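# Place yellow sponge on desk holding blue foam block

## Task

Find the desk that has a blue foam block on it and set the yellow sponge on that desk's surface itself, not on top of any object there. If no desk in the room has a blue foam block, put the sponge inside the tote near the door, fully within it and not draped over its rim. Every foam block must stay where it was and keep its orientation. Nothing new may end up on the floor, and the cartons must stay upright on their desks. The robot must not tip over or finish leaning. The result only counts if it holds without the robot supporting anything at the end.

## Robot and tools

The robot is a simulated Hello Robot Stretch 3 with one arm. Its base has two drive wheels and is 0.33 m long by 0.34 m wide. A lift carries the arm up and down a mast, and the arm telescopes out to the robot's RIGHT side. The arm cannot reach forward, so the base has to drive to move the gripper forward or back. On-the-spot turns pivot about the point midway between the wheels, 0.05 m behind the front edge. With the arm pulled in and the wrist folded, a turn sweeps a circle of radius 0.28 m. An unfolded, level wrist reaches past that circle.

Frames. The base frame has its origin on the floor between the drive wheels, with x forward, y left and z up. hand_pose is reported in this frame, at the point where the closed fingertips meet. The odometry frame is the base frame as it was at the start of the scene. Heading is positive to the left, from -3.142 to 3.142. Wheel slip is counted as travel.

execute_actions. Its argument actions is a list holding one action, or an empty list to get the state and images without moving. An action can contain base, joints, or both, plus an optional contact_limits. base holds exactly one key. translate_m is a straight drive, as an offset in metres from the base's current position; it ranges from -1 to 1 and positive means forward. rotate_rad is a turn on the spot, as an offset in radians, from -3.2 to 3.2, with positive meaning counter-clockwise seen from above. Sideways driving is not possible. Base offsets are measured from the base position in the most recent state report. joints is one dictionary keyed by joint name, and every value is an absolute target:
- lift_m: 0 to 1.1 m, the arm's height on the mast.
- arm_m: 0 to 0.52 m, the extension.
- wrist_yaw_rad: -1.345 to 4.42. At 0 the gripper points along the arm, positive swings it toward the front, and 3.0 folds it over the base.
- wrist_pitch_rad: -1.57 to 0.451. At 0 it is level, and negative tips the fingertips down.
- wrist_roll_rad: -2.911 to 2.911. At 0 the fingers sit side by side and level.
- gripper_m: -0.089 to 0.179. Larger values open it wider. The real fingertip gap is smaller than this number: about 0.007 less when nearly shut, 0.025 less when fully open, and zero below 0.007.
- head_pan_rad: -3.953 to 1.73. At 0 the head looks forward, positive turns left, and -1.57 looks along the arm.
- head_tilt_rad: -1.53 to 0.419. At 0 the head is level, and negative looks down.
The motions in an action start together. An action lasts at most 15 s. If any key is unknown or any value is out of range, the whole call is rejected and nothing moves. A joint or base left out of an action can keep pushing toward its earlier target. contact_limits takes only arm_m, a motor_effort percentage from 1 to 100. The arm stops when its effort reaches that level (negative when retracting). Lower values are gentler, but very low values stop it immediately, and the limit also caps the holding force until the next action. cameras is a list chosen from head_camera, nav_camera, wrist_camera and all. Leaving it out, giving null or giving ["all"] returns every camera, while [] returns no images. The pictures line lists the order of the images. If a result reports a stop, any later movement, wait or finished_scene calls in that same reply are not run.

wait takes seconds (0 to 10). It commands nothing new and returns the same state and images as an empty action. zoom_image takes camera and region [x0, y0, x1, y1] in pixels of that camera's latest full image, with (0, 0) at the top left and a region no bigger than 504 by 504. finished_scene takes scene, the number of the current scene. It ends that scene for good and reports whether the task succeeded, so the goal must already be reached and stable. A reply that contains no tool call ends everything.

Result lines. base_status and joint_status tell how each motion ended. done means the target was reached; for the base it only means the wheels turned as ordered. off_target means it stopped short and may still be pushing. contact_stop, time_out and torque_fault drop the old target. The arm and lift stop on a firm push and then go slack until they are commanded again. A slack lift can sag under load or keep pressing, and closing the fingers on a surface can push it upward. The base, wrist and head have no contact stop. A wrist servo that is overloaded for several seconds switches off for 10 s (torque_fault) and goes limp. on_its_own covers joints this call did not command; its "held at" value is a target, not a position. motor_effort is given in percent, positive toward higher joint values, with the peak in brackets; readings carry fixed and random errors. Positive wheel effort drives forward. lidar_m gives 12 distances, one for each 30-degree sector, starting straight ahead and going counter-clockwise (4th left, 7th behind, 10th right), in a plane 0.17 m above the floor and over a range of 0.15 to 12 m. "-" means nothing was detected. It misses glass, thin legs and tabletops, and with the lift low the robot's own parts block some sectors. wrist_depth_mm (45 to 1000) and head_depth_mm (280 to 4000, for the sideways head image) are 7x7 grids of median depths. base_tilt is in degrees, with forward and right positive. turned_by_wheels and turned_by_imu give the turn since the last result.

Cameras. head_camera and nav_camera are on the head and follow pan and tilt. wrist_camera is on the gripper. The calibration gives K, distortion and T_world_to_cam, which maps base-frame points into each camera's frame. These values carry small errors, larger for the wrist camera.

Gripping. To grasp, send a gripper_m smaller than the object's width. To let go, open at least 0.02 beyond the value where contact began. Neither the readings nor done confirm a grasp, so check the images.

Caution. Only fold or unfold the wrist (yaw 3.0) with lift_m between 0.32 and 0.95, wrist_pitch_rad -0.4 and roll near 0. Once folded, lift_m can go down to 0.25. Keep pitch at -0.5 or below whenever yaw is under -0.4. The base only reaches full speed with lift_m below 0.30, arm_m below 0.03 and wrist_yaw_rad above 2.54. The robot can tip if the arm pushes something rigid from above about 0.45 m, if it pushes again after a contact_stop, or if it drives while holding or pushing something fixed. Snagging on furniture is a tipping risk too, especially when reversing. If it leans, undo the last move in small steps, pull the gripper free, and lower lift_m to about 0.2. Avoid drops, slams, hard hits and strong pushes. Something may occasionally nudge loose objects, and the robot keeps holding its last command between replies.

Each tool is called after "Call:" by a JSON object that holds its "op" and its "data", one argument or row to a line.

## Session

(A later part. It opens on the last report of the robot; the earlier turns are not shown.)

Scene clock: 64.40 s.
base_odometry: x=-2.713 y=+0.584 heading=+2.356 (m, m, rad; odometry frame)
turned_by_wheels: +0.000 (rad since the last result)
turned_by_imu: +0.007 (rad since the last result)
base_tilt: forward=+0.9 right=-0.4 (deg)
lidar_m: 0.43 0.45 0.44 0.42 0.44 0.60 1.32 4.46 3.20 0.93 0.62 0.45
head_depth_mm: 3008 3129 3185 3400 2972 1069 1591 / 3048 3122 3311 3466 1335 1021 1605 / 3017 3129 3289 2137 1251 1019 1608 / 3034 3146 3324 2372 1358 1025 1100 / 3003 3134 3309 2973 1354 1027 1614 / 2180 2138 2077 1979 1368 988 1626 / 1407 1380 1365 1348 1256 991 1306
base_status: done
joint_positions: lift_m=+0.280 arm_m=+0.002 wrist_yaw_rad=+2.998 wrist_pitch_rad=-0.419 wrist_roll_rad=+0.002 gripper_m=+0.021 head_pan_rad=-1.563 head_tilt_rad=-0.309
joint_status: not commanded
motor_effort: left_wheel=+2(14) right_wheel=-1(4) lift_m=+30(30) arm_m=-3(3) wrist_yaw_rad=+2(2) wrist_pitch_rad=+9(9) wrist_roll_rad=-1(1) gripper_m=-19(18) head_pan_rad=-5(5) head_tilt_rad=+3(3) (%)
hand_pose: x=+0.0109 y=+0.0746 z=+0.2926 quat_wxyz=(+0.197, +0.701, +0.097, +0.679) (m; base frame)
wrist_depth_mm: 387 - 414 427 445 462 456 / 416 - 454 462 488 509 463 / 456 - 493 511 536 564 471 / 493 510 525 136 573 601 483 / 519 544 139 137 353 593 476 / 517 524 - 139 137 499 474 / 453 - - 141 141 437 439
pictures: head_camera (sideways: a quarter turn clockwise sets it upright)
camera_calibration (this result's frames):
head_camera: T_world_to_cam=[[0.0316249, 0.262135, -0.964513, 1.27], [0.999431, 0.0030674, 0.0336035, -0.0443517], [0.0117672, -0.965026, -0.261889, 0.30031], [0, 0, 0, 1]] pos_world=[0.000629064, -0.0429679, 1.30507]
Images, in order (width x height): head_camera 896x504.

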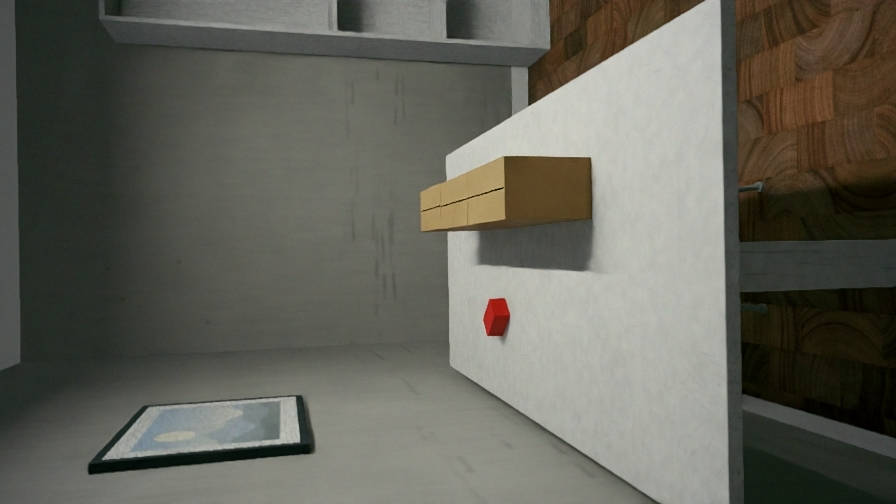

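Call:
{"op": "execute_actions", "data": {
  "actions": [
    {"base":{"translate_m":-0.7}}
  ],
  "cameras": []
}}

Call:
{"op": "execute_actions", "data": {
  "actions": [
    {"base":{"rotate_rad":-1.57},"joints":{"head_pan_rad":0,"head_tilt_rad":-0.6}}
  ],
  "cameras": []
}}

Call:
{"op": "execute_actions", "data": {
  "actions": [
    {"base":{"translate_m":1.0}}
  ],
  "cameras": []
}}

Call:
{"op": "execute_actions", "data": {
  "actions": [
    {"base":{"rotate_rad":-0.95}}
  ],
  "cameras": []
}}

Call:
{"op": "execute_actions", "data": {
  "actions": [
    {"base":{"translate_m":1.0}}
  ],
  "cameras": []
}}

Call:
{"op": "execute_actions", "data": {
  "actions": [
    {"base":{"translate_m":1.0}}
  ],
  "cameras": ["nav_camera"]
}}

Scene clock: 69.63 s.
base_odometry: x=-2.218 y=+0.089 heading=+2.356 (m, m, rad; odometry frame)
turned_by_wheels: +0.000 (rad since the last result)
turned_by_imu: -0.004 (rad since the last result)
base_tilt: forward=+0.9 right=-0.3 (deg)
lidar_m: 1.14 0.60 0.43 0.42 0.43 0.59 0.62 3.35 3.26 3.06 1.16 1.18
head_depth_mm: 3022 3119 3255 3450 2997 2088 1603 / 2995 3089 3233 3426 2995 2085 1606 / 3008 3093 3213 3403 2994 2104 1609 / 3016 3163 3282 3499 3028 2093 1600 / 3010 3139 3351 3429 3063 2103 1618 / 3040 3102 3296 3405 2723 2123 1622 / 3050 3166 3263 1872 1361 1862 1634
base_status: done
joint_positions: lift_m=+0.280 arm_m=+0.002 wrist_yaw_rad=+2.998 wrist_pitch_rad=-0.419 wrist_roll_rad=+0.002 gripper_m=+0.021 head_pan_rad=-1.563 head_tilt_rad=-0.309
joint_status: not commanded
motor_effort: left_wheel=+3(8) right_wheel=-1(6) lift_m=+30(30) arm_m=-3(3) wrist_yaw_rad=+2(2) wrist_pitch_rad=+9(9) wrist_roll_rad=-2(1) gripper_m=-18(18) head_pan_rad=-4(5) head_tilt_rad=+4(4) (%)
hand_pose: x=+0.0109 y=+0.0746 z=+0.2926 quat_wxyz=(+0.197, +0.701, +0.097, +0.679) (m; base frame)
wrist_depth_mm: 383 - 406 428 442 464 479 / 410 - 449 458 482 505 528 / 446 - 485 504 530 556 590 / 486 505 515 136 577 601 640 / 519 542 139 137 351 607 605 / 517 514 - 139 137 506 508 / 459 - - 141 141 437 439
pictures: none
No camera images: the call's "cameras" was empty. Leave "cameras" out to get every camera's image.

Scene clock: 71.80 s.
base_odometry: x=-2.218 y=+0.089 heading=+0.787 (m, m, rad; odometry frame)
turned_by_wheels: -1.570 (rad since the last result)
turned_by_imu: -1.562 (rad since the last result)
base_tilt: forward=+0.9 right=-0.4 (deg)
lidar_m: 3.06 1.16 1.18 1.13 0.59 0.43 0.42 0.43 0.59 0.62 3.32 3.25
head_depth_mm: 2813 3108 3392 2552 1919 1529 1279 / 2887 3071 3370 2547 1912 1531 1283 / 2808 3106 3360 2579 1915 1540 1284 / 2927 3200 3403 2579 1927 1536 1288 / 2856 3147 3406 2582 1928 1542 1286 / 2881 3168 3225 2525 1949 1549 1287 / 2847 3055 1594 1342 1935 1535 1290
base_status: done
joint_positions: lift_m=+0.280 arm_m=+0.002 wrist_yaw_rad=+2.998 wrist_pitch_rad=-0.419 wrist_roll_rad=+0.002 gripper_m=+0.021 head_pan_rad=-0.007 head_tilt_rad=-0.593
joint_status: all done
motor_effort: left_wheel=+3(15) right_wheel=-2(5) lift_m=+30(30) arm_m=-3(3) wrist_yaw_rad=+1(1) wrist_pitch_rad=+9(9) wrist_roll_rad=-1(1) gripper_m=-18(19) head_pan_rad=+5(53) head_tilt_rad=-3(20) (%)
hand_pose: x=+0.0109 y=+0.0746 z=+0.2926 quat_wxyz=(+0.197, +0.701, +0.097, +0.679) (m; base frame)
wrist_depth_mm: 607 - - - - - - / 625 - - - - - - / 627 - - - - 992 950 / 604 748 765 136 739 745 758 / 580 608 139 136 351 611 611 / 515 518 - 139 138 516 510 / 459 - - 141 141 439 437
pictures: none
No camera images: the call's "cameras" was empty. Leave "cameras" out to get every camera's image.

Scene clock: 76.97 s.
base_odometry: x=-1.511 y=+0.797 heading=+0.787 (m, m, rad; odometry frame)
turned_by_wheels: +0.000 (rad since the last result)
turned_by_imu: +0.009 (rad since the last result)
base_tilt: forward=+0.9 right=-0.3 (deg)
lidar_m: 2.05 0.81 1.04 0.69 1.18 1.47 1.42 1.11 2.02 3.19 3.30 2.32
head_depth_mm: 1967 2151 2364 2415 1908 1530 1278 / 1970 2171 2344 2378 1921 1541 1276 / 1952 2171 2372 2436 1932 1544 1278 / 2011 2202 2431 2578 1929 1542 1284 / 1994 2198 2405 2570 1931 1548 1284 / 1994 2203 2399 2572 1930 1552 1281 / 1993 2180 2415 1268 1954 1563 1295
base_status: done
joint_positions: lift_m=+0.280 arm_m=+0.002 wrist_yaw_rad=+2.998 wrist_pitch_rad=-0.419 wrist_roll_rad=+0.002 gripper_m=+0.021 head_pan_rad=-0.007 head_tilt_rad=-0.594
joint_status: not commanded
motor_effort: left_wheel=+2(13) right_wheel=-1(3) lift_m=+30(30) arm_m=-3(3) wrist_yaw_rad=+2(1) wrist_pitch_rad=+9(9) wrist_roll_rad=-1(1) gripper_m=-18(18) head_pan_rad=+5(4) head_tilt_rad=-2(2) (%)
hand_pose: x=+0.0109 y=+0.0746 z=+0.2926 quat_wxyz=(+0.197, +0.701, +0.097, +0.679) (m; base frame)
wrist_depth_mm: - - - - - - - / - - - - - - - / - - 934 993 971 974 969 / 757 764 722 136 724 760 749 / 642 617 139 137 351 620 611 / 515 518 - 140 138 514 501 / 463 - - 141 141 437 438
pictures: none
No camera images: the call's "cameras" was empty. Leave "cameras" out to get every camera's image.

Scene clock: 78.83 s.
base_odometry: x=-1.511 y=+0.797 heading=-0.163 (m, m, rad; odometry frame)
turned_by_wheels: -0.950 (rad since the last result)
turned_by_imu: -0.946 (rad since the last result)
base_tilt: forward=+1.0 right=-0.3 (deg)
lidar_m: 3.02 2.32 2.05 0.81 1.04 0.69 1.22 1.44 1.42 1.11 2.10 3.40
head_depth_mm: 3160 3467 3555 2546 1913 1529 1280 / 3423 3682 3540 2527 1919 1530 1280 / 3547 3947 3902 2566 1922 1550 1273 / 3620 3935 3890 2569 1913 1533 1283 / 3166 3430 3513 2551 1940 1549 1292 / 2804 3010 3227 2557 1926 1544 1289 / 2513 2656 2891 2623 1950 1557 1292
base_status: done
joint_positions: lift_m=+0.280 arm_m=+0.002 wrist_yaw_rad=+2.998 wrist_pitch_rad=-0.419 wrist_roll_rad=+0.002 gripper_m=+0.021 head_pan_rad=-0.007 head_tilt_rad=-0.594
joint_status: not commanded
motor_effort: left_wheel=+2(12) right_wheel=-2(5) lift_m=+30(30) arm_m=-3(3) wrist_yaw_rad=+2(1) wrist_pitch_rad=+9(9) wrist_roll_rad=-1(2) gripper_m=-17(17) head_pan_rad=+5(4) head_tilt_rad=-2(3) (%)
hand_pose: x=+0.0109 y=+0.0746 z=+0.2926 quat_wxyz=(+0.197, +0.701, +0.097, +0.679) (m; base frame)
wrist_depth_mm: 955 - - - - - - / 967 - - - - - - / 964 - - - 996 990 - / 770 783 765 136 703 751 755 / 623 627 139 137 348 615 610 / 516 516 - 139 137 506 514 / 458 - - 141 140 441 439
pictures: none
No camera images: the call's "cameras" was empty. Leave "cameras" out to get every camera's image.

Scene clock: 84.00 s.
base_odometry: x=-0.525 y=+0.634 heading=-0.163 (m, m, rad; odometry frame)
turned_by_wheels: +0.000 (rad since the last result)
turned_by_imu: +0.009 (rad since the last result)
base_tilt: forward=+1.0 right=-0.3 (deg)
lidar_m: 2.22 1.48 1.52 1.89 1.39 1.34 1.62 2.04 1.52 1.87 2.45 2.45
head_depth_mm: 2462 2676 2868 2517 1904 1533 1278 / 2623 2823 3055 2560 1918 1533 1283 / 2805 3050 3263 2554 1915 1534 1280 / 2671 2911 3154 2584 1913 1542 1285 / 2352 2534 2720 2565 1929 1531 1279 / 2075 2191 2369 2472 1927 1553 1298 / 1864 1975 2095 2268 1867 1539 1289
base_status: done
joint_positions: lift_m=+0.280 arm_m=+0.002 wrist_yaw_rad=+2.998 wrist_pitch_rad=-0.419 wrist_roll_rad=+0.002 gripper_m=+0.021 head_pan_rad=-0.007 head_tilt_rad=-0.594
joint_status: not commanded
motor_effort: left_wheel=+1(15) right_wheel=-1(4) lift_m=+30(31) arm_m=-3(3) wrist_yaw_rad=+2(2) wrist_pitch_rad=+9(9) wrist_roll_rad=-1(1) gripper_m=-19(18) head_pan_rad=+5(5) head_tilt_rad=-3(3) (%)
hand_pose: x=+0.0109 y=+0.0746 z=+0.2926 quat_wxyz=(+0.197, +0.701, +0.097, +0.679) (m; base frame)
wrist_depth_mm: - - - - - - - / - - - - - - - / - - - - - - 997 / 773 768 771 136 712 748 765 / 620 621 139 137 348 610 600 / 519 508 - 139 137 510 504 / 461 - - 141 141 436 438
pictures: none
No camera images: the call's "cameras" was empty. Leave "cameras" out to get every camera's image.

Scene clock: 89.17 s.
base_odometry: x=+0.462 y=+0.472 heading=-0.163 (m, m, rad; odometry frame)
turned_by_wheels: +0.000 (rad since the last result)
turned_by_imu: +0.009 (rad since the last result)
base_tilt: forward=+0.9 right=-0.3 (deg)
lidar_m: 1.46 1.15 1.16 1.00 1.57 2.17 2.61 2.32 2.15 2.01 1.98 1.57
head_depth_mm: 1757 1866 2045 2209 1919 1519 1281 / 1856 2002 2198 2342 1924 1531 1280 / 1921 2142 2329 2468 1924 1532 1276 / 1707 1872 2063 2253 1922 1543 1282 / 1511 1627 1769 1935 1910 1538 1288 / 1343 1418 1528 1637 1774 1543 1291 / 1197 1274 1347 1456 1576 1547 1286
base_status: done
joint_positions: lift_m=+0.280 arm_m=+0.002 wrist_yaw_rad=+2.998 wrist_pitch_rad=-0.419 wrist_roll_rad=+0.002 gripper_m=+0.021 head_pan_rad=-0.007 head_tilt_rad=-0.594
joint_status: not commanded
motor_effort: left_wheel=+0(12) right_wheel=+0(3) lift_m=+30(30) arm_m=-3(3) wrist_yaw_rad=+2(2) wrist_pitch_rad=+9(9) wrist_roll_rad=-1(1) gripper_m=-18(18) head_pan_rad=+5(5) head_tilt_rad=-2(2) (%)
hand_pose: x=+0.0109 y=+0.0746 z=+0.2926 quat_wxyz=(+0.197, +0.701, +0.097, +0.679) (m; base frame)
wrist_depth_mm: - - - - - - 881 / - - - - - - 932 / - - 985 - 839 935 968 / 770 769 760 135 583 607 748 / 622 610 138 137 352 612 613 / 520 513 - 139 137 514 514 / 465 - - 141 141 436 439
pictures: nav_camera (sideways: a quarter turn counterclockwise sets it upright)
camera_calibration (this result's frames):
nav_camera: T_world_to_cam=[[0.547311, -0.035561, 0.836173, -1.05584], [-0.0292899, -0.999299, -0.0233269, 0.0786704], [0.836417, -0.0117244, -0.547969, 0.668209], [0, 0, 0, 1]] pos_world=[0.0212741, 0.048903, 1.25086]
Images, in order (width x height): nav_camera 672x504.

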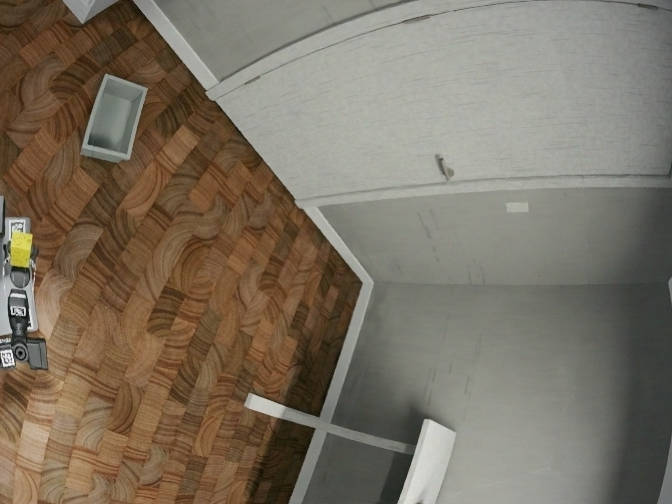

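Call:
{"op": "execute_actions", "data": {
  "actions": [
    {"base":{"translate_m":0.9}}
  ],
  "cameras": []
}}

Call:
{"op": "execute_actions", "data": {
  "actions": [
    {"base":{"rotate_rad":-0.65},"joints":{"head_pan_rad":-1.57,"head_tilt_rad":-0.4}}
  ],
  "cameras": []
}}

Call:
{"op": "execute_actions", "data": {
  "actions": [
    {"base":{"translate_m":0.85}}
  ],
  "cameras": ["head_camera"]
}}

Scene clock: 94.70 s.
base_odometry: x=+1.350 y=+0.326 heading=-0.163 (m, m, rad; odometry frame)
turned_by_wheels: +0.000 (rad since the last result)
turned_by_imu: +0.009 (rad since the last result)
base_tilt: forward=+0.9 right=-0.4 (deg)
lidar_m: 0.78 0.61 0.60 0.65 1.01 2.98 3.52 2.72 3.14 1.64 0.99 1.29
head_depth_mm: 1106 1193 1293 1422 1566 1528 1278 / 1164 1256 1390 1522 1713 1536 1275 / 1015 1124 1259 1438 1641 1537 1283 / 882 961 1060 1176 1328 1460 1283 / 778 842 912 995 1103 1230 1263 / 698 744 802 868 949 1039 1137 / 629 666 715 765 821 863 945
base_status: done
joint_positions: lift_m=+0.280 arm_m=+0.002 wrist_yaw_rad=+2.998 wrist_pitch_rad=-0.419 wrist_roll_rad=+0.002 gripper_m=+0.021 head_pan_rad=-0.007 head_tilt_rad=-0.594
joint_status: not commanded
motor_effort: left_wheel=-1(10) right_wheel=+0(5) lift_m=+30(30) arm_m=-3(3) wrist_yaw_rad=+3(2) wrist_pitch_rad=+9(9) wrist_roll_rad=-1(2) gripper_m=-18(18) head_pan_rad=+4(4) head_tilt_rad=-3(2) (%)
hand_pose: x=+0.0109 y=+0.0746 z=+0.2926 quat_wxyz=(+0.197, +0.701, +0.097, +0.679) (m; base frame)
wrist_depth_mm: - - 807 678 591 525 477 / - - 890 721 634 556 509 / - - 909 794 697 604 532 / 682 780 751 136 691 637 561 / 619 615 138 137 349 602 586 / 514 521 - 139 137 509 521 / 464 - - 141 140 439 436
pictures: none
No camera images: the call's "cameras" was empty. Leave "cameras" out to get every camera's image.

Scene clock: 96.27 s.
base_odometry: x=+1.350 y=+0.326 heading=-0.813 (m, m, rad; odometry frame)
turned_by_wheels: -0.650 (rad since the last result)
turned_by_imu: -0.647 (rad since the last result)
base_tilt: forward=+1.0 right=-0.3 (deg)
lidar_m: 1.29 0.88 0.62 0.60 0.62 0.87 1.27 2.99 3.15 2.72 1.83 0.99
head_depth_mm: 2769 2957 2478 3309 2474 1831 1450 / 2757 2925 3044 3358 2478 1852 1466 / 2773 2940 3094 3316 2516 1851 1464 / 2752 2958 3118 3286 2519 1829 1471 / 2710 2962 3147 3319 2497 1865 1470 / 2777 2928 3144 3369 2538 1860 1471 / 2777 2923 3058 3320 2505 1865 1474
base_status: done
joint_positions: lift_m=+0.280 arm_m=+0.002 wrist_yaw_rad=+2.998 wrist_pitch_rad=-0.419 wrist_roll_rad=+0.002 gripper_m=+0.021 head_pan_rad=-1.563 head_tilt_rad=-0.408
joint_status: all done
motor_effort: left_wheel=+3(13) right_wheel=-1(5) lift_m=+30(31) arm_m=-3(3) wrist_yaw_rad=+2(1) wrist_pitch_rad=+9(9) wrist_roll_rad=-1(1) gripper_m=-18(18) head_pan_rad=-4(52) head_tilt_rad=+3(16) (%)
hand_pose: x=+0.0109 y=+0.0746 z=+0.2926 quat_wxyz=(+0.197, +0.701, +0.097, +0.679) (m; base frame)
wrist_depth_mm: 544 - 578 603 616 670 692 / 579 - 633 655 672 730 744 / 629 - 682 700 747 787 830 / 685 695 719 136 725 780 764 / 633 621 138 137 352 615 608 / 519 511 - 139 137 518 509 / 456 - - 141 141 435 441
pictures: none
No camera images: the call's "cameras" was empty. Leave "cameras" out to get every camera's image.

Scene clock: 100.93 s.
base_odometry: x=+1.934 y=-0.292 heading=-0.813 (m, m, rad; odometry frame)
turned_by_wheels: +0.000 (rad since the last result)
turned_by_imu: +0.008 (rad since the last result)
base_tilt: forward=+1.0 right=-0.4 (deg)
lidar_m: 0.44 0.45 0.63 0.62 0.64 0.85 2.11 3.90 2.98 0.51 0.62 0.45
head_depth_mm: 2743 2961 3143 1024 663 493 1459 / 2764 2954 3067 802 666 494 1466 / 2779 2977 1260 808 669 495 1469 / 2789 2933 3088 1038 671 496 648 / 2759 2928 3035 1036 674 497 1376 / 2067 2041 1816 1045 675 499 1478 / 1362 1350 1328 1053 678 501 1281
base_status: done
joint_positions: lift_m=+0.280 arm_m=+0.002 wrist_yaw_rad=+2.998 wrist_pitch_rad=-0.419 wrist_roll_rad=+0.002 gripper_m=+0.021 head_pan_rad=-1.563 head_tilt_rad=-0.408
joint_status: not commanded
motor_effort: left_wheel=+1(13) right_wheel=-1(4) lift_m=+30(30) arm_m=-3(3) wrist_yaw_rad=+3(3) wrist_pitch_rad=+9(9) wrist_roll_rad=-1(1) gripper_m=-18(18) head_pan_rad=-4(4) head_tilt_rad=+3(3) (%)
hand_pose: x=+0.0109 y=+0.0746 z=+0.2926 quat_wxyz=(+0.197, +0.701, +0.097, +0.679) (m; base frame)
wrist_depth_mm: 560 - 601 607 647 630 465 / 591 - 644 652 684 664 478 / 653 - 712 726 748 676 477 / 687 697 721 136 716 666 475 / 634 621 139 137 353 607 479 / 519 524 - 139 137 518 482 / 460 - - 141 141 437 434
pictures: head_camera (sideways: a quarter turn clockwise sets it upright)
camera_calibration (this result's frames):
head_camera: T_world_to_cam=[[0.0308575, 0.356015, -0.933971, 1.23012], [0.999456, -0.000109882, 0.0329792, -0.0435348], [0.0116384, -0.93448, -0.355824, 0.422564], [0, 0, 0, 1]] pos_world=[0.000634779, -0.0430663, 1.30069]
Images, in order (width x height): head_camera 896x504.

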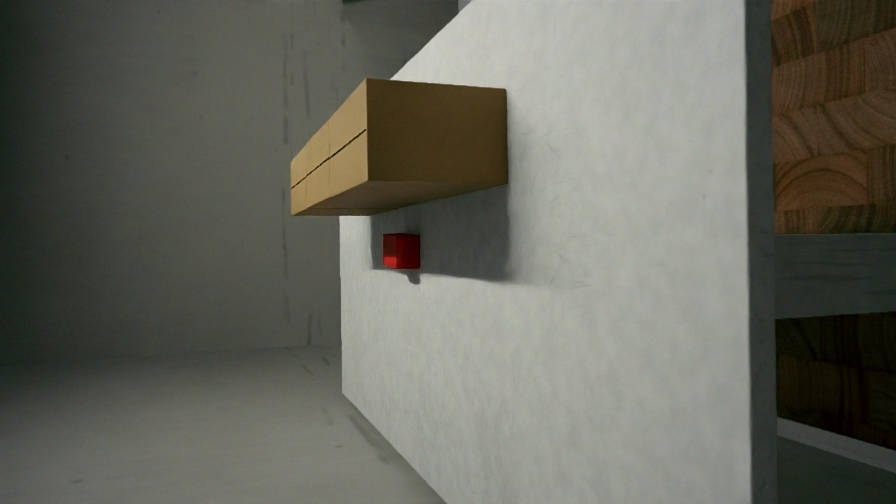

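Call:
{"op": "execute_actions", "data": {
  "actions": [
    {"base":{"translate_m":-1.0}}
  ],
  "cameras": []
}}

Call:
{"op": "execute_actions", "data": {
  "actions": [
    {"base":{"rotate_rad":-1.68},"joints":{"head_tilt_rad":-1.0}}
  ],
  "cameras": []
}}

Call:
{"op": "execute_actions", "data": {
  "actions": [
    {"joints":{"lift_m":0.4}}
  ],
  "cameras": ["head_camera"]
}}

Call:
{"op": "execute_actions", "data": {
  "actions": [
    {"joints":{"wrist_yaw_rad":0,"arm_m":0.2}}
  ],
  "cameras": []
}}

Call:
{"op": "execute_actions", "data": {
  "actions": [
    {"joints":{"wrist_pitch_rad":-1.5,"arm_m":0.45}}
  ],
  "cameras": ["head_camera","wrist_camera"]
}}

Scene clock: 107.20 s.
base_odometry: x=+1.247 y=+0.434 heading=-0.813 (m, m, rad; odometry frame)
turned_by_wheels: +0.000 (rad since the last result)
turned_by_imu: -0.006 (rad since the last result)
base_tilt: forward=+1.0 right=-0.4 (deg)
lidar_m: 1.44 0.88 0.62 0.60 0.62 0.88 1.89 2.85 3.06 2.70 2.02 1.12
head_depth_mm: 2780 2960 2493 3290 2476 1834 1464 / 2740 2951 2524 3285 2509 1825 1464 / 2795 2944 3045 3302 2461 1851 1463 / 2770 2940 3117 3369 2507 1857 1462 / 2789 2922 3151 3310 2521 1866 1464 / 2767 2955 3123 3288 2497 1861 1468 / 2764 2972 3105 3321 2531 1862 1477
base_status: done
joint_positions: lift_m=+0.280 arm_m=+0.002 wrist_yaw_rad=+2.998 wrist_pitch_rad=-0.419 wrist_roll_rad=+0.002 gripper_m=+0.021 head_pan_rad=-1.563 head_tilt_rad=-0.408
joint_status: not commanded
motor_effort: left_wheel=+3(9) right_wheel=-1(5) lift_m=+30(30) arm_m=-3(3) wrist_yaw_rad=+2(2) wrist_pitch_rad=+9(9) wrist_roll_rad=-1(2) gripper_m=-17(19) head_pan_rad=-4(5) head_tilt_rad=+3(3) (%)
hand_pose: x=+0.0109 y=+0.0746 z=+0.2926 quat_wxyz=(+0.197, +0.701, +0.097, +0.679) (m; base frame)
wrist_depth_mm: 527 - 579 607 614 656 710 / 591 - 618 640 684 697 754 / 636 - 683 713 754 780 803 / 686 707 737 135 723 765 755 / 621 609 139 137 351 613 602 / 518 520 - 139 137 515 516 / 457 - - 141 141 444 438
pictures: none
No camera images: the call's "cameras" was empty. Leave "cameras" out to get every camera's image.

Scene clock: 109.53 s.
base_odometry: x=+1.247 y=+0.434 heading=-2.493 (m, m, rad; odometry frame)
turned_by_wheels: -1.680 (rad since the last result)
turned_by_imu: -1.671 (rad since the last result)
base_tilt: forward=+0.9 right=-0.4 (deg)
lidar_m: 2.70 2.02 1.12 1.44 0.99 0.64 0.60 0.61 0.80 1.13 2.84 3.07
head_depth_mm: 1034 1217 1429 1530 1395 1235 1107 / 1041 1192 1459 1596 1394 1237 1145 / 1645 1915 1771 1609 1353 1239 - / 2784 2213 1878 1606 1367 1236 - / 2904 2291 1894 1611 1375 1239 1115 / 2891 2269 1890 1622 1407 1245 1120 / 2800 2288 1897 1630 1407 1241 1119
base_status: done
joint_positions: lift_m=+0.280 arm_m=+0.002 wrist_yaw_rad=+2.998 wrist_pitch_rad=-0.419 wrist_roll_rad=+0.002 gripper_m=+0.021 head_pan_rad=-1.563 head_tilt_rad=-0.988
joint_status: all done
motor_effort: left_wheel=+2(14) right_wheel=-1(5) lift_m=+30(30) arm_m=-3(3) wrist_yaw_rad=+2(1) wrist_pitch_rad=+9(9) wrist_roll_rad=-1(1) gripper_m=-18(18) head_pan_rad=-4(4) head_tilt_rad=-5(30) (%)
hand_pose: x=+0.0109 y=+0.0746 z=+0.2926 quat_wxyz=(+0.197, +0.701, +0.097, +0.679) (m; base frame)
wrist_depth_mm: - - - - - - - / - - - - - - - / 955 - - - 953 - - / 768 771 760 136 723 763 764 / 614 622 139 137 355 611 607 / 518 512 - 139 138 504 517 / 464 - - 141 140 431 440
pictures: none
No camera images: the call's "cameras" was empty. Leave "cameras" out to get every camera's image.

Scene clock: 111.47 s.
base_odometry: x=+1.247 y=+0.434 heading=-2.493 (m, m, rad; odometry frame)
turned_by_wheels: +0.000 (rad since the last result)
turned_by_imu: +0.001 (rad since the last result)
base_tilt: forward=+0.9 right=-0.4 (deg)
lidar_m: 2.70 2.02 1.12 1.44 0.99 0.64 0.60 0.61 0.80 1.13 2.84 3.06
head_depth_mm: 1033 1221 1427 1529 1388 1239 1114 / 1038 1198 1453 1609 1405 1237 1127 / 1638 1922 1765 1609 1350 1241 - / 2793 2206 1898 1608 1374 1262 - / 2917 2298 1891 1618 1377 1236 1115 / 2889 2303 1894 1614 1403 1246 1117 / 2799 2316 1887 1616 1410 1246 1119
base_status: not commanded
joint_positions: lift_m=+0.400 arm_m=+0.002 wrist_yaw_rad=+2.998 wrist_pitch_rad=-0.419 wrist_roll_rad=+0.002 gripper_m=+0.021 head_pan_rad=-1.563 head_tilt_rad=-0.988
joint_status: all done
motor_effort: left_wheel=+3(3) right_wheel=-2(1) lift_m=+42(44) arm_m=-3(3) wrist_yaw_rad=+2(2) wrist_pitch_rad=+9(9) wrist_roll_rad=-1(1) gripper_m=-18(18) head_pan_rad=-4(4) head_tilt_rad=-5(4) (%)
hand_pose: x=+0.0109 y=+0.0746 z=+0.4122 quat_wxyz=(+0.197, +0.701, +0.097, +0.679) (m; base frame)
wrist_depth_mm: - - - - - - - / - - - - - - - / - - - - - - - / 979 - - 136 934 976 985 / 820 809 138 137 431 799 787 / 672 675 - 139 137 654 665 / 575 570 144 141 141 569 574
pictures: head_camera (sideways: a quarter turn clockwise sets it upright)
camera_calibration (this result's frames):
head_camera: T_world_to_cam=[[0.0276564, 0.809626, -0.586295, 0.776911], [0.99958, -0.0173264, 0.0232253, -0.0308153], [0.00864541, -0.586691, -0.809765, 1.01311], [0, 0, 0, 1]] pos_world=[0.000557008, -0.0351583, 1.2766]
Images, in order (width x height): head_camera 896x504.

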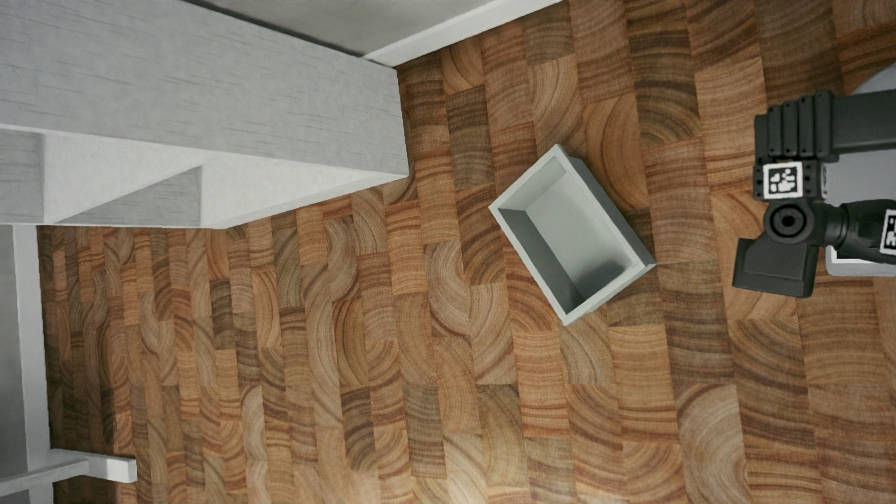

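Scene clock: 114.17 s.
base_odometry: x=+1.247 y=+0.434 heading=-2.493 (m, m, rad; odometry frame)
turned_by_wheels: +0.000 (rad since the last result)
turned_by_imu: +0.001 (rad since the last result)
base_tilt: forward=+1.0 right=-0.3 (deg)
lidar_m: 2.70 2.02 1.12 1.44 0.99 0.64 0.60 0.61 0.80 1.13 2.85 3.06
head_depth_mm: 1038 1219 1439 1537 1397 1238 1115 / 1038 1198 1451 1607 1402 1251 1128 / 1653 1916 1776 1597 1421 1231 1140 / 2753 2206 1880 1611 1344 1241 1146 / 2902 2294 1884 1610 1374 1238 1116 / 2880 2308 1892 1608 1398 1243 1116 / 2771 2305 1885 1607 1414 1239 1119
base_status: not commanded
joint_positions: lift_m=+0.400 arm_m=+0.200 wrist_yaw_rad=+0.003 wrist_pitch_rad=-0.419 wrist_roll_rad=+0.001 gripper_m=+0.021 head_pan_rad=-1.563 head_tilt_rad=-0.988
joint_status: all done
motor_effort: left_wheel=+2(3) right_wheel=-1(2) lift_m=+42(42) arm_m=+5(5) wrist_yaw_rad=-3(3) wrist_pitch_rad=+9(9) wrist_roll_rad=-1(1) gripper_m=-18(18) head_pan_rad=-4(4) head_tilt_rad=-5(5) (%)
hand_pose: x=-0.0208 y=-0.5689 z=+0.4122 quat_wxyz=(+0.692, +0.148, -0.692, -0.146) (m; base frame)
wrist_depth_mm: - - - - - 635 599 / - - - - 686 672 605 / - - - - 752 753 603 / 989 - - 136 797 851 616 / 800 805 775 137 429 770 625 / 666 676 140 140 137 653 617 / 577 573 544 141 140 578 561
pictures: none
No camera images: the call's "cameras" was empty. Leave "cameras" out to get every camera's image.

Scene clock: 117.23 s.
base_odometry: x=+1.247 y=+0.434 heading=-2.493 (m, m, rad; odometry frame)
turned_by_wheels: +0.000 (rad since the last result)
turned_by_imu: +0.001 (rad since the last result)
base_tilt: forward=+0.9 right=-0.3 (deg)
lidar_m: 2.70 2.02 1.12 1.44 0.99 0.64 0.60 0.61 0.80 1.13 2.85 3.06
head_depth_mm: 1031 1220 1432 1531 1393 1239 1112 / 1043 1196 1455 1600 1396 1242 1126 / 1627 1903 1779 1628 1367 1248 1146 / 2796 2198 1882 1649 1350 1236 1147 / 2912 2280 1881 1618 1374 1250 1117 / 2888 2301 1897 1612 1398 1251 1120 / 2777 2274 1894 1610 1408 1241 1125
base_status: not commanded
joint_positions: lift_m=+0.400 arm_m=+0.450 wrist_yaw_rad=+0.001 wrist_pitch_rad=-1.496 wrist_roll_rad=+0.001 gripper_m=+0.021 head_pan_rad=-1.563 head_tilt_rad=-0.988
joint_status: all done
motor_effort: left_wheel=+3(3) right_wheel=-1(1) lift_m=+42(42) arm_m=+5(3) wrist_yaw_rad=-1(3) wrist_pitch_rad=-3(11) wrist_roll_rad=-1(1) gripper_m=-18(18) head_pan_rad=-4(4) head_tilt_rad=-5(5) (%)
hand_pose: x=-0.0216 y=-0.5898 z=+0.2812 quat_wxyz=(+0.518, +0.481, -0.518, -0.481) (m; base frame)
wrist_depth_mm: 434 432 427 426 335 418 419 / 441 443 437 403 391 429 425 / 444 437 377 434 434 370 434 / 449 449 391 135 368 438 438 / 449 457 325 137 231 444 440 / 455 457 140 138 137 452 450 / 468 466 460 140 140 455 457
pictures: head_camera (sideways: a quarter turn clockwise sets it upright), wrist_camera
camera_calibration (this result's frames):
head_camera: T_world_to_cam=[[0.0276564, 0.809626, -0.586295, 0.776911], [0.99958, -0.0173264, 0.0232253, -0.0308153], [0.00864541, -0.586691, -0.809765, 1.01311], [0, 0, 0, 1]] pos_world=[0.000557008, -0.0351583, 1.2766]
wrist_camera: T_world_to_cam=[[-0.999909, -0.00434286, -0.0127764, -0.0237472], [-0.00503733, 0.998483, 0.0548355, 0.612943], [0.0125189, 0.0548949, -0.998414, 0.4782], [0, 0, 0, 1]] pos_world=[-0.026644, -0.638367, 0.443527]
Images, in order (width x height): head_camera 896x504, wrist_camera 644x364.

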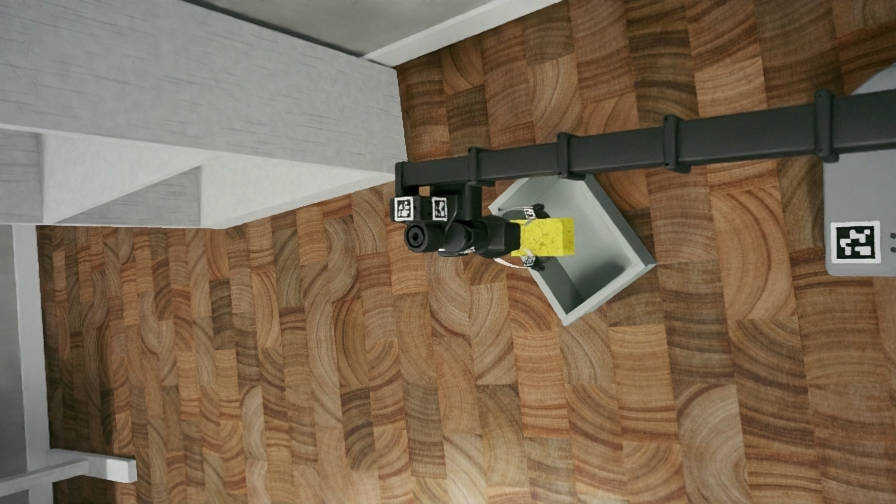

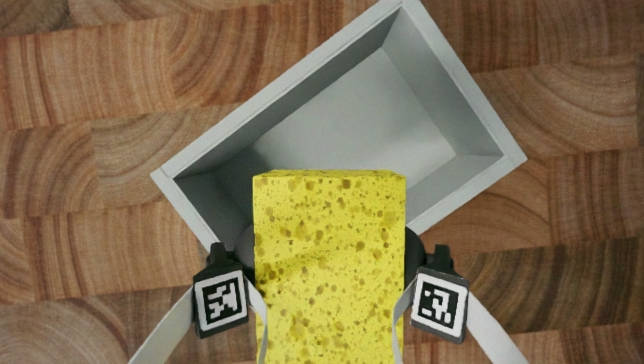

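Call:
{"op": "execute_actions", "data": {
  "actions": [
    {"joints":{"wrist_roll_rad":-0.62,"arm_m":0.495,"lift_m":0.31}}
  ],
  "cameras": ["wrist_camera"]
}}

Call:
{"op": "execute_actions", "data": {
  "actions": [
    {"joints":{"lift_m":0.165}}
  ],
  "cameras": ["wrist_camera"]
}}

Call:
{"op": "execute_actions", "data": {
  "actions": [
    {"joints":{"gripper_m":0.12}}
  ],
  "cameras": []
}}

Call:
{"op": "execute_actions", "data": {
  "actions": [
    {"joints":{"lift_m":0.33}}
  ],
  "cameras": ["wrist_camera"]
}}

Scene clock: 119.93 s.
base_odometry: x=+1.247 y=+0.434 heading=-2.493 (m, m, rad; odometry frame)
turned_by_wheels: +0.000 (rad since the last result)
turned_by_imu: +0.001 (rad since the last result)
base_tilt: forward=+1.0 right=-0.4 (deg)
lidar_m: 2.71 2.02 1.12 1.44 0.99 0.64 0.60 0.61 0.80 0.57 2.84 3.06
head_depth_mm: 1033 1222 1434 1521 1400 1235 1111 / 1034 1193 1462 1597 1390 1230 1145 / 1625 1913 1785 1637 1370 1244 1143 / 2780 2225 1878 1681 1352 1242 1154 / 2879 2280 1884 1611 1365 1244 1116 / 2880 2294 1889 1611 1410 1244 1117 / 2783 2290 1886 1610 1401 1240 1116
base_status: not commanded
joint_positions: lift_m=+0.310 arm_m=+0.495 wrist_yaw_rad=+0.001 wrist_pitch_rad=-1.496 wrist_roll_rad=-0.616 gripper_m=+0.021 head_pan_rad=-1.563 head_tilt_rad=-0.988
joint_status: all done
motor_effort: left_wheel=+2(3) right_wheel=-1(1) lift_m=+30(39) arm_m=+5(5) wrist_yaw_rad=-1(0) wrist_pitch_rad=-2(3) wrist_roll_rad=-2(1) gripper_m=-18(19) head_pan_rad=-4(4) head_tilt_rad=-5(4) (%)
hand_pose: x=-0.0216 y=-0.6347 z=+0.1916 quat_wxyz=(+0.651, +0.605, -0.336, -0.312) (m; base frame)
wrist_depth_mm: 330 335 333 337 335 338 341 / 337 334 339 340 344 345 347 / 344 225 333 345 342 237 351 / 348 252 347 136 348 255 357 / 352 271 332 137 245 277 362 / 356 273 141 138 137 276 365 / 366 251 247 141 140 244 372
pictures: wrist_camera
camera_calibration (this result's frames):
wrist_camera: T_world_to_cam=[[-0.813214, -0.581209, 0.0296353, -0.395234], [-0.578364, 0.81279, 0.0697672, 0.529588], [-0.0646367, 0.0395957, -0.997123, 0.379623], [0, 0, 0, 1]] pos_world=[0.00942206, -0.67519, 0.353295]
Images, in order (width x height): wrist_camera 644x364.

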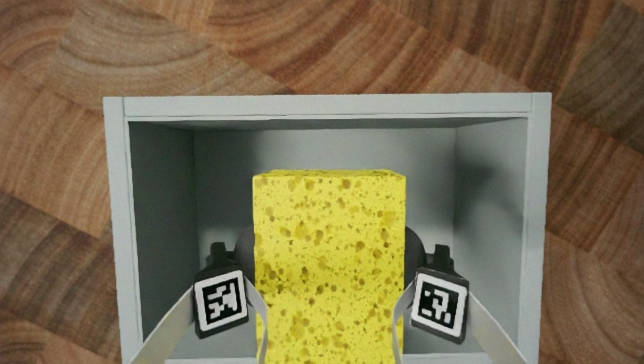

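Scene clock: 122.10 s.
base_odometry: x=+1.247 y=+0.434 heading=-2.493 (m, m, rad; odometry frame)
turned_by_wheels: +0.000 (rad since the last result)
turned_by_imu: +0.001 (rad since the last result)
base_tilt: forward=+0.9 right=-0.3 (deg)
lidar_m: 2.70 2.02 1.12 1.44 0.99 0.64 0.60 0.61 0.80 1.12 2.84 3.07
head_depth_mm: 1032 1224 1434 1524 1391 1237 1109 / 1036 1204 1459 1593 1392 1238 1141 / 1624 1912 1789 1637 1352 1245 - / 2771 2210 1887 1629 1344 1244 1146 / 2882 2295 1889 1612 1378 1246 1117 / 2900 2279 1896 1607 1404 1247 1119 / 2785 2297 1901 1614 1409 1244 1121
base_status: not commanded
joint_positions: lift_m=+0.165 arm_m=+0.495 wrist_yaw_rad=+0.001 wrist_pitch_rad=-1.496 wrist_roll_rad=-0.616 gripper_m=+0.021 head_pan_rad=-1.563 head_tilt_rad=-0.988
joint_status: all done
motor_effort: left_wheel=+2(2) right_wheel=-1(1) lift_m=+30(30) arm_m=+5(5) wrist_yaw_rad=-1(1) wrist_pitch_rad=-2(2) wrist_roll_rad=-2(2) gripper_m=-18(18) head_pan_rad=-4(4) head_tilt_rad=-5(4) (%)
hand_pose: x=-0.0216 y=-0.6347 z=+0.0466 quat_wxyz=(+0.651, +0.605, -0.336, -0.312) (m; base frame)
wrist_depth_mm: - 78 78 78 79 79 79 / 107 94 95 96 98 100 101 / 163 195 197 198 198 200 171 / 166 199 198 135 201 202 172 / 166 201 202 136 170 205 171 / 166 206 140 139 138 208 172 / 166 206 209 142 141 210 172
pictures: wrist_camera
camera_calibration (this result's frames):
wrist_camera: T_world_to_cam=[[-0.813214, -0.58121, 0.0296353, -0.390938], [-0.578364, 0.81279, 0.0697673, 0.539705], [-0.0646367, 0.0395958, -0.997123, 0.23504], [0, 0, 0, 1]] pos_world=[0.00942207, -0.67519, 0.208295]
Images, in order (width x height): wrist_camera 644x364.

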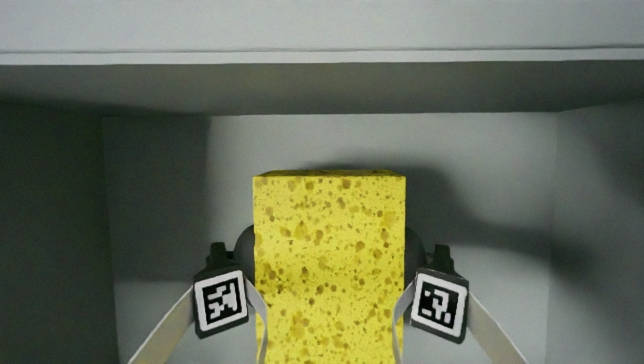

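Scene clock: 123.60 s.
base_odometry: x=+1.247 y=+0.434 heading=-2.493 (m, m, rad; odometry frame)
turned_by_wheels: +0.000 (rad since the last result)
turned_by_imu: +0.000 (rad since the last result)
base_tilt: forward=+0.9 right=-0.4 (deg)
lidar_m: 2.71 2.03 1.12 1.44 0.99 0.64 0.60 0.61 0.80 1.13 2.85 3.05
head_depth_mm: 1031 1220 1431 1535 1396 1244 1114 / 1038 1198 1463 1611 1399 1239 1140 / 1623 1908 1767 1628 1349 1248 - / 2806 2213 1888 1644 1347 1240 1147 / 2821 2262 1898 1607 1377 1244 1119 / 2897 2285 1882 1609 1401 1246 1113 / 2794 2283 1910 1615 1408 1250 1121
base_status: not commanded
joint_positions: lift_m=+0.165 arm_m=+0.495 wrist_yaw_rad=+0.001 wrist_pitch_rad=-1.496 wrist_roll_rad=-0.616 gripper_m=+0.120 head_pan_rad=-1.563 head_tilt_rad=-0.988
joint_status: all done
motor_effort: left_wheel=+2(3) right_wheel=-2(2) lift_m=+30(30) arm_m=+5(5) wrist_yaw_rad=-1(1) wrist_pitch_rad=-2(2) wrist_roll_rad=-2(2) gripper_m=+0(86) head_pan_rad=-4(4) head_tilt_rad=-5(4) (%)
hand_pose: x=-0.0216 y=-0.6347 z=+0.0466 quat_wxyz=(+0.651, +0.605, -0.336, -0.312) (m; base frame)
wrist_depth_mm: - 78 78 78 79 79 80 / 107 93 95 96 98 99 102 / 162 195 197 197 199 199 171 / 166 198 201 155 202 202 171 / 166 200 202 157 203 205 172 / 165 204 206 160 206 208 172 / 161 209 209 162 210 211 166
pictures: none
No camera images: the call's "cameras" was empty. Leave "cameras" out to get every camera's image.

Scene clock: 125.93 s.
base_odometry: x=+1.247 y=+0.434 heading=-2.493 (m, m, rad; odometry frame)
turned_by_wheels: +0.000 (rad since the last result)
turned_by_imu: +0.001 (rad since the last result)
base_tilt: forward=+0.9 right=-0.4 (deg)
lidar_m: 2.70 2.02 1.12 1.44 0.99 0.65 0.60 0.61 0.80 1.12 2.85 3.08
head_depth_mm: 1032 1222 1425 1536 1394 1232 1109 / 1039 1198 1460 1609 1396 1235 1128 / 1621 1922 1762 1632 1364 1240 1144 / 2763 2208 1886 1636 1355 1239 1148 / 2890 2284 1902 1602 1382 1242 1115 / 2883 2307 1897 1607 1407 1244 1117 / 2776 2301 1887 1618 1411 1249 1118
base_status: not commanded
joint_positions: lift_m=+0.330 arm_m=+0.495 wrist_yaw_rad=+0.001 wrist_pitch_rad=-1.496 wrist_roll_rad=-0.616 gripper_m=+0.120 head_pan_rad=-1.563 head_tilt_rad=-0.988
joint_status: all done
motor_effort: left_wheel=+3(2) right_wheel=-1(1) lift_m=+42(42) arm_m=+5(5) wrist_yaw_rad=-1(1) wrist_pitch_rad=-2(2) wrist_roll_rad=-2(2) gripper_m=+0(0) head_pan_rad=-4(5) head_tilt_rad=-4(4) (%)
hand_pose: x=-0.0216 y=-0.6347 z=+0.2112 quat_wxyz=(+0.651, +0.605, -0.336, -0.312) (m; base frame)
wrist_depth_mm: 351 351 353 357 356 358 359 / 357 356 360 362 359 363 366 / 357 253 332 349 362 274 372 / 368 300 365 325 370 297 381 / 372 303 373 329 377 295 384 / 379 374 365 363 366 382 394 / 381 261 265 268 281 392 395
pictures: wrist_camera
camera_calibration (this result's frames):
wrist_camera: T_world_to_cam=[[-0.813214, -0.58121, 0.0296353, -0.395816], [-0.578364, 0.81279, 0.0697672, 0.528223], [-0.0646367, 0.0395956, -0.997123, 0.39915], [0, 0, 0, 1]] pos_world=[0.00942207, -0.675191, 0.372879]
Images, in order (width x height): wrist_camera 644x364.

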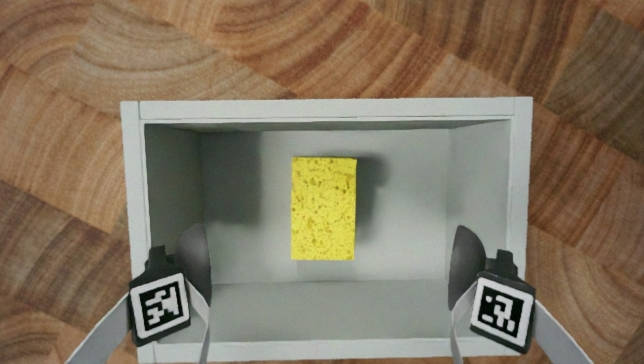

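Call:
{"op": "finished_scene", "data": {
  "scene": 2
}}

The scene is finished: the task was done.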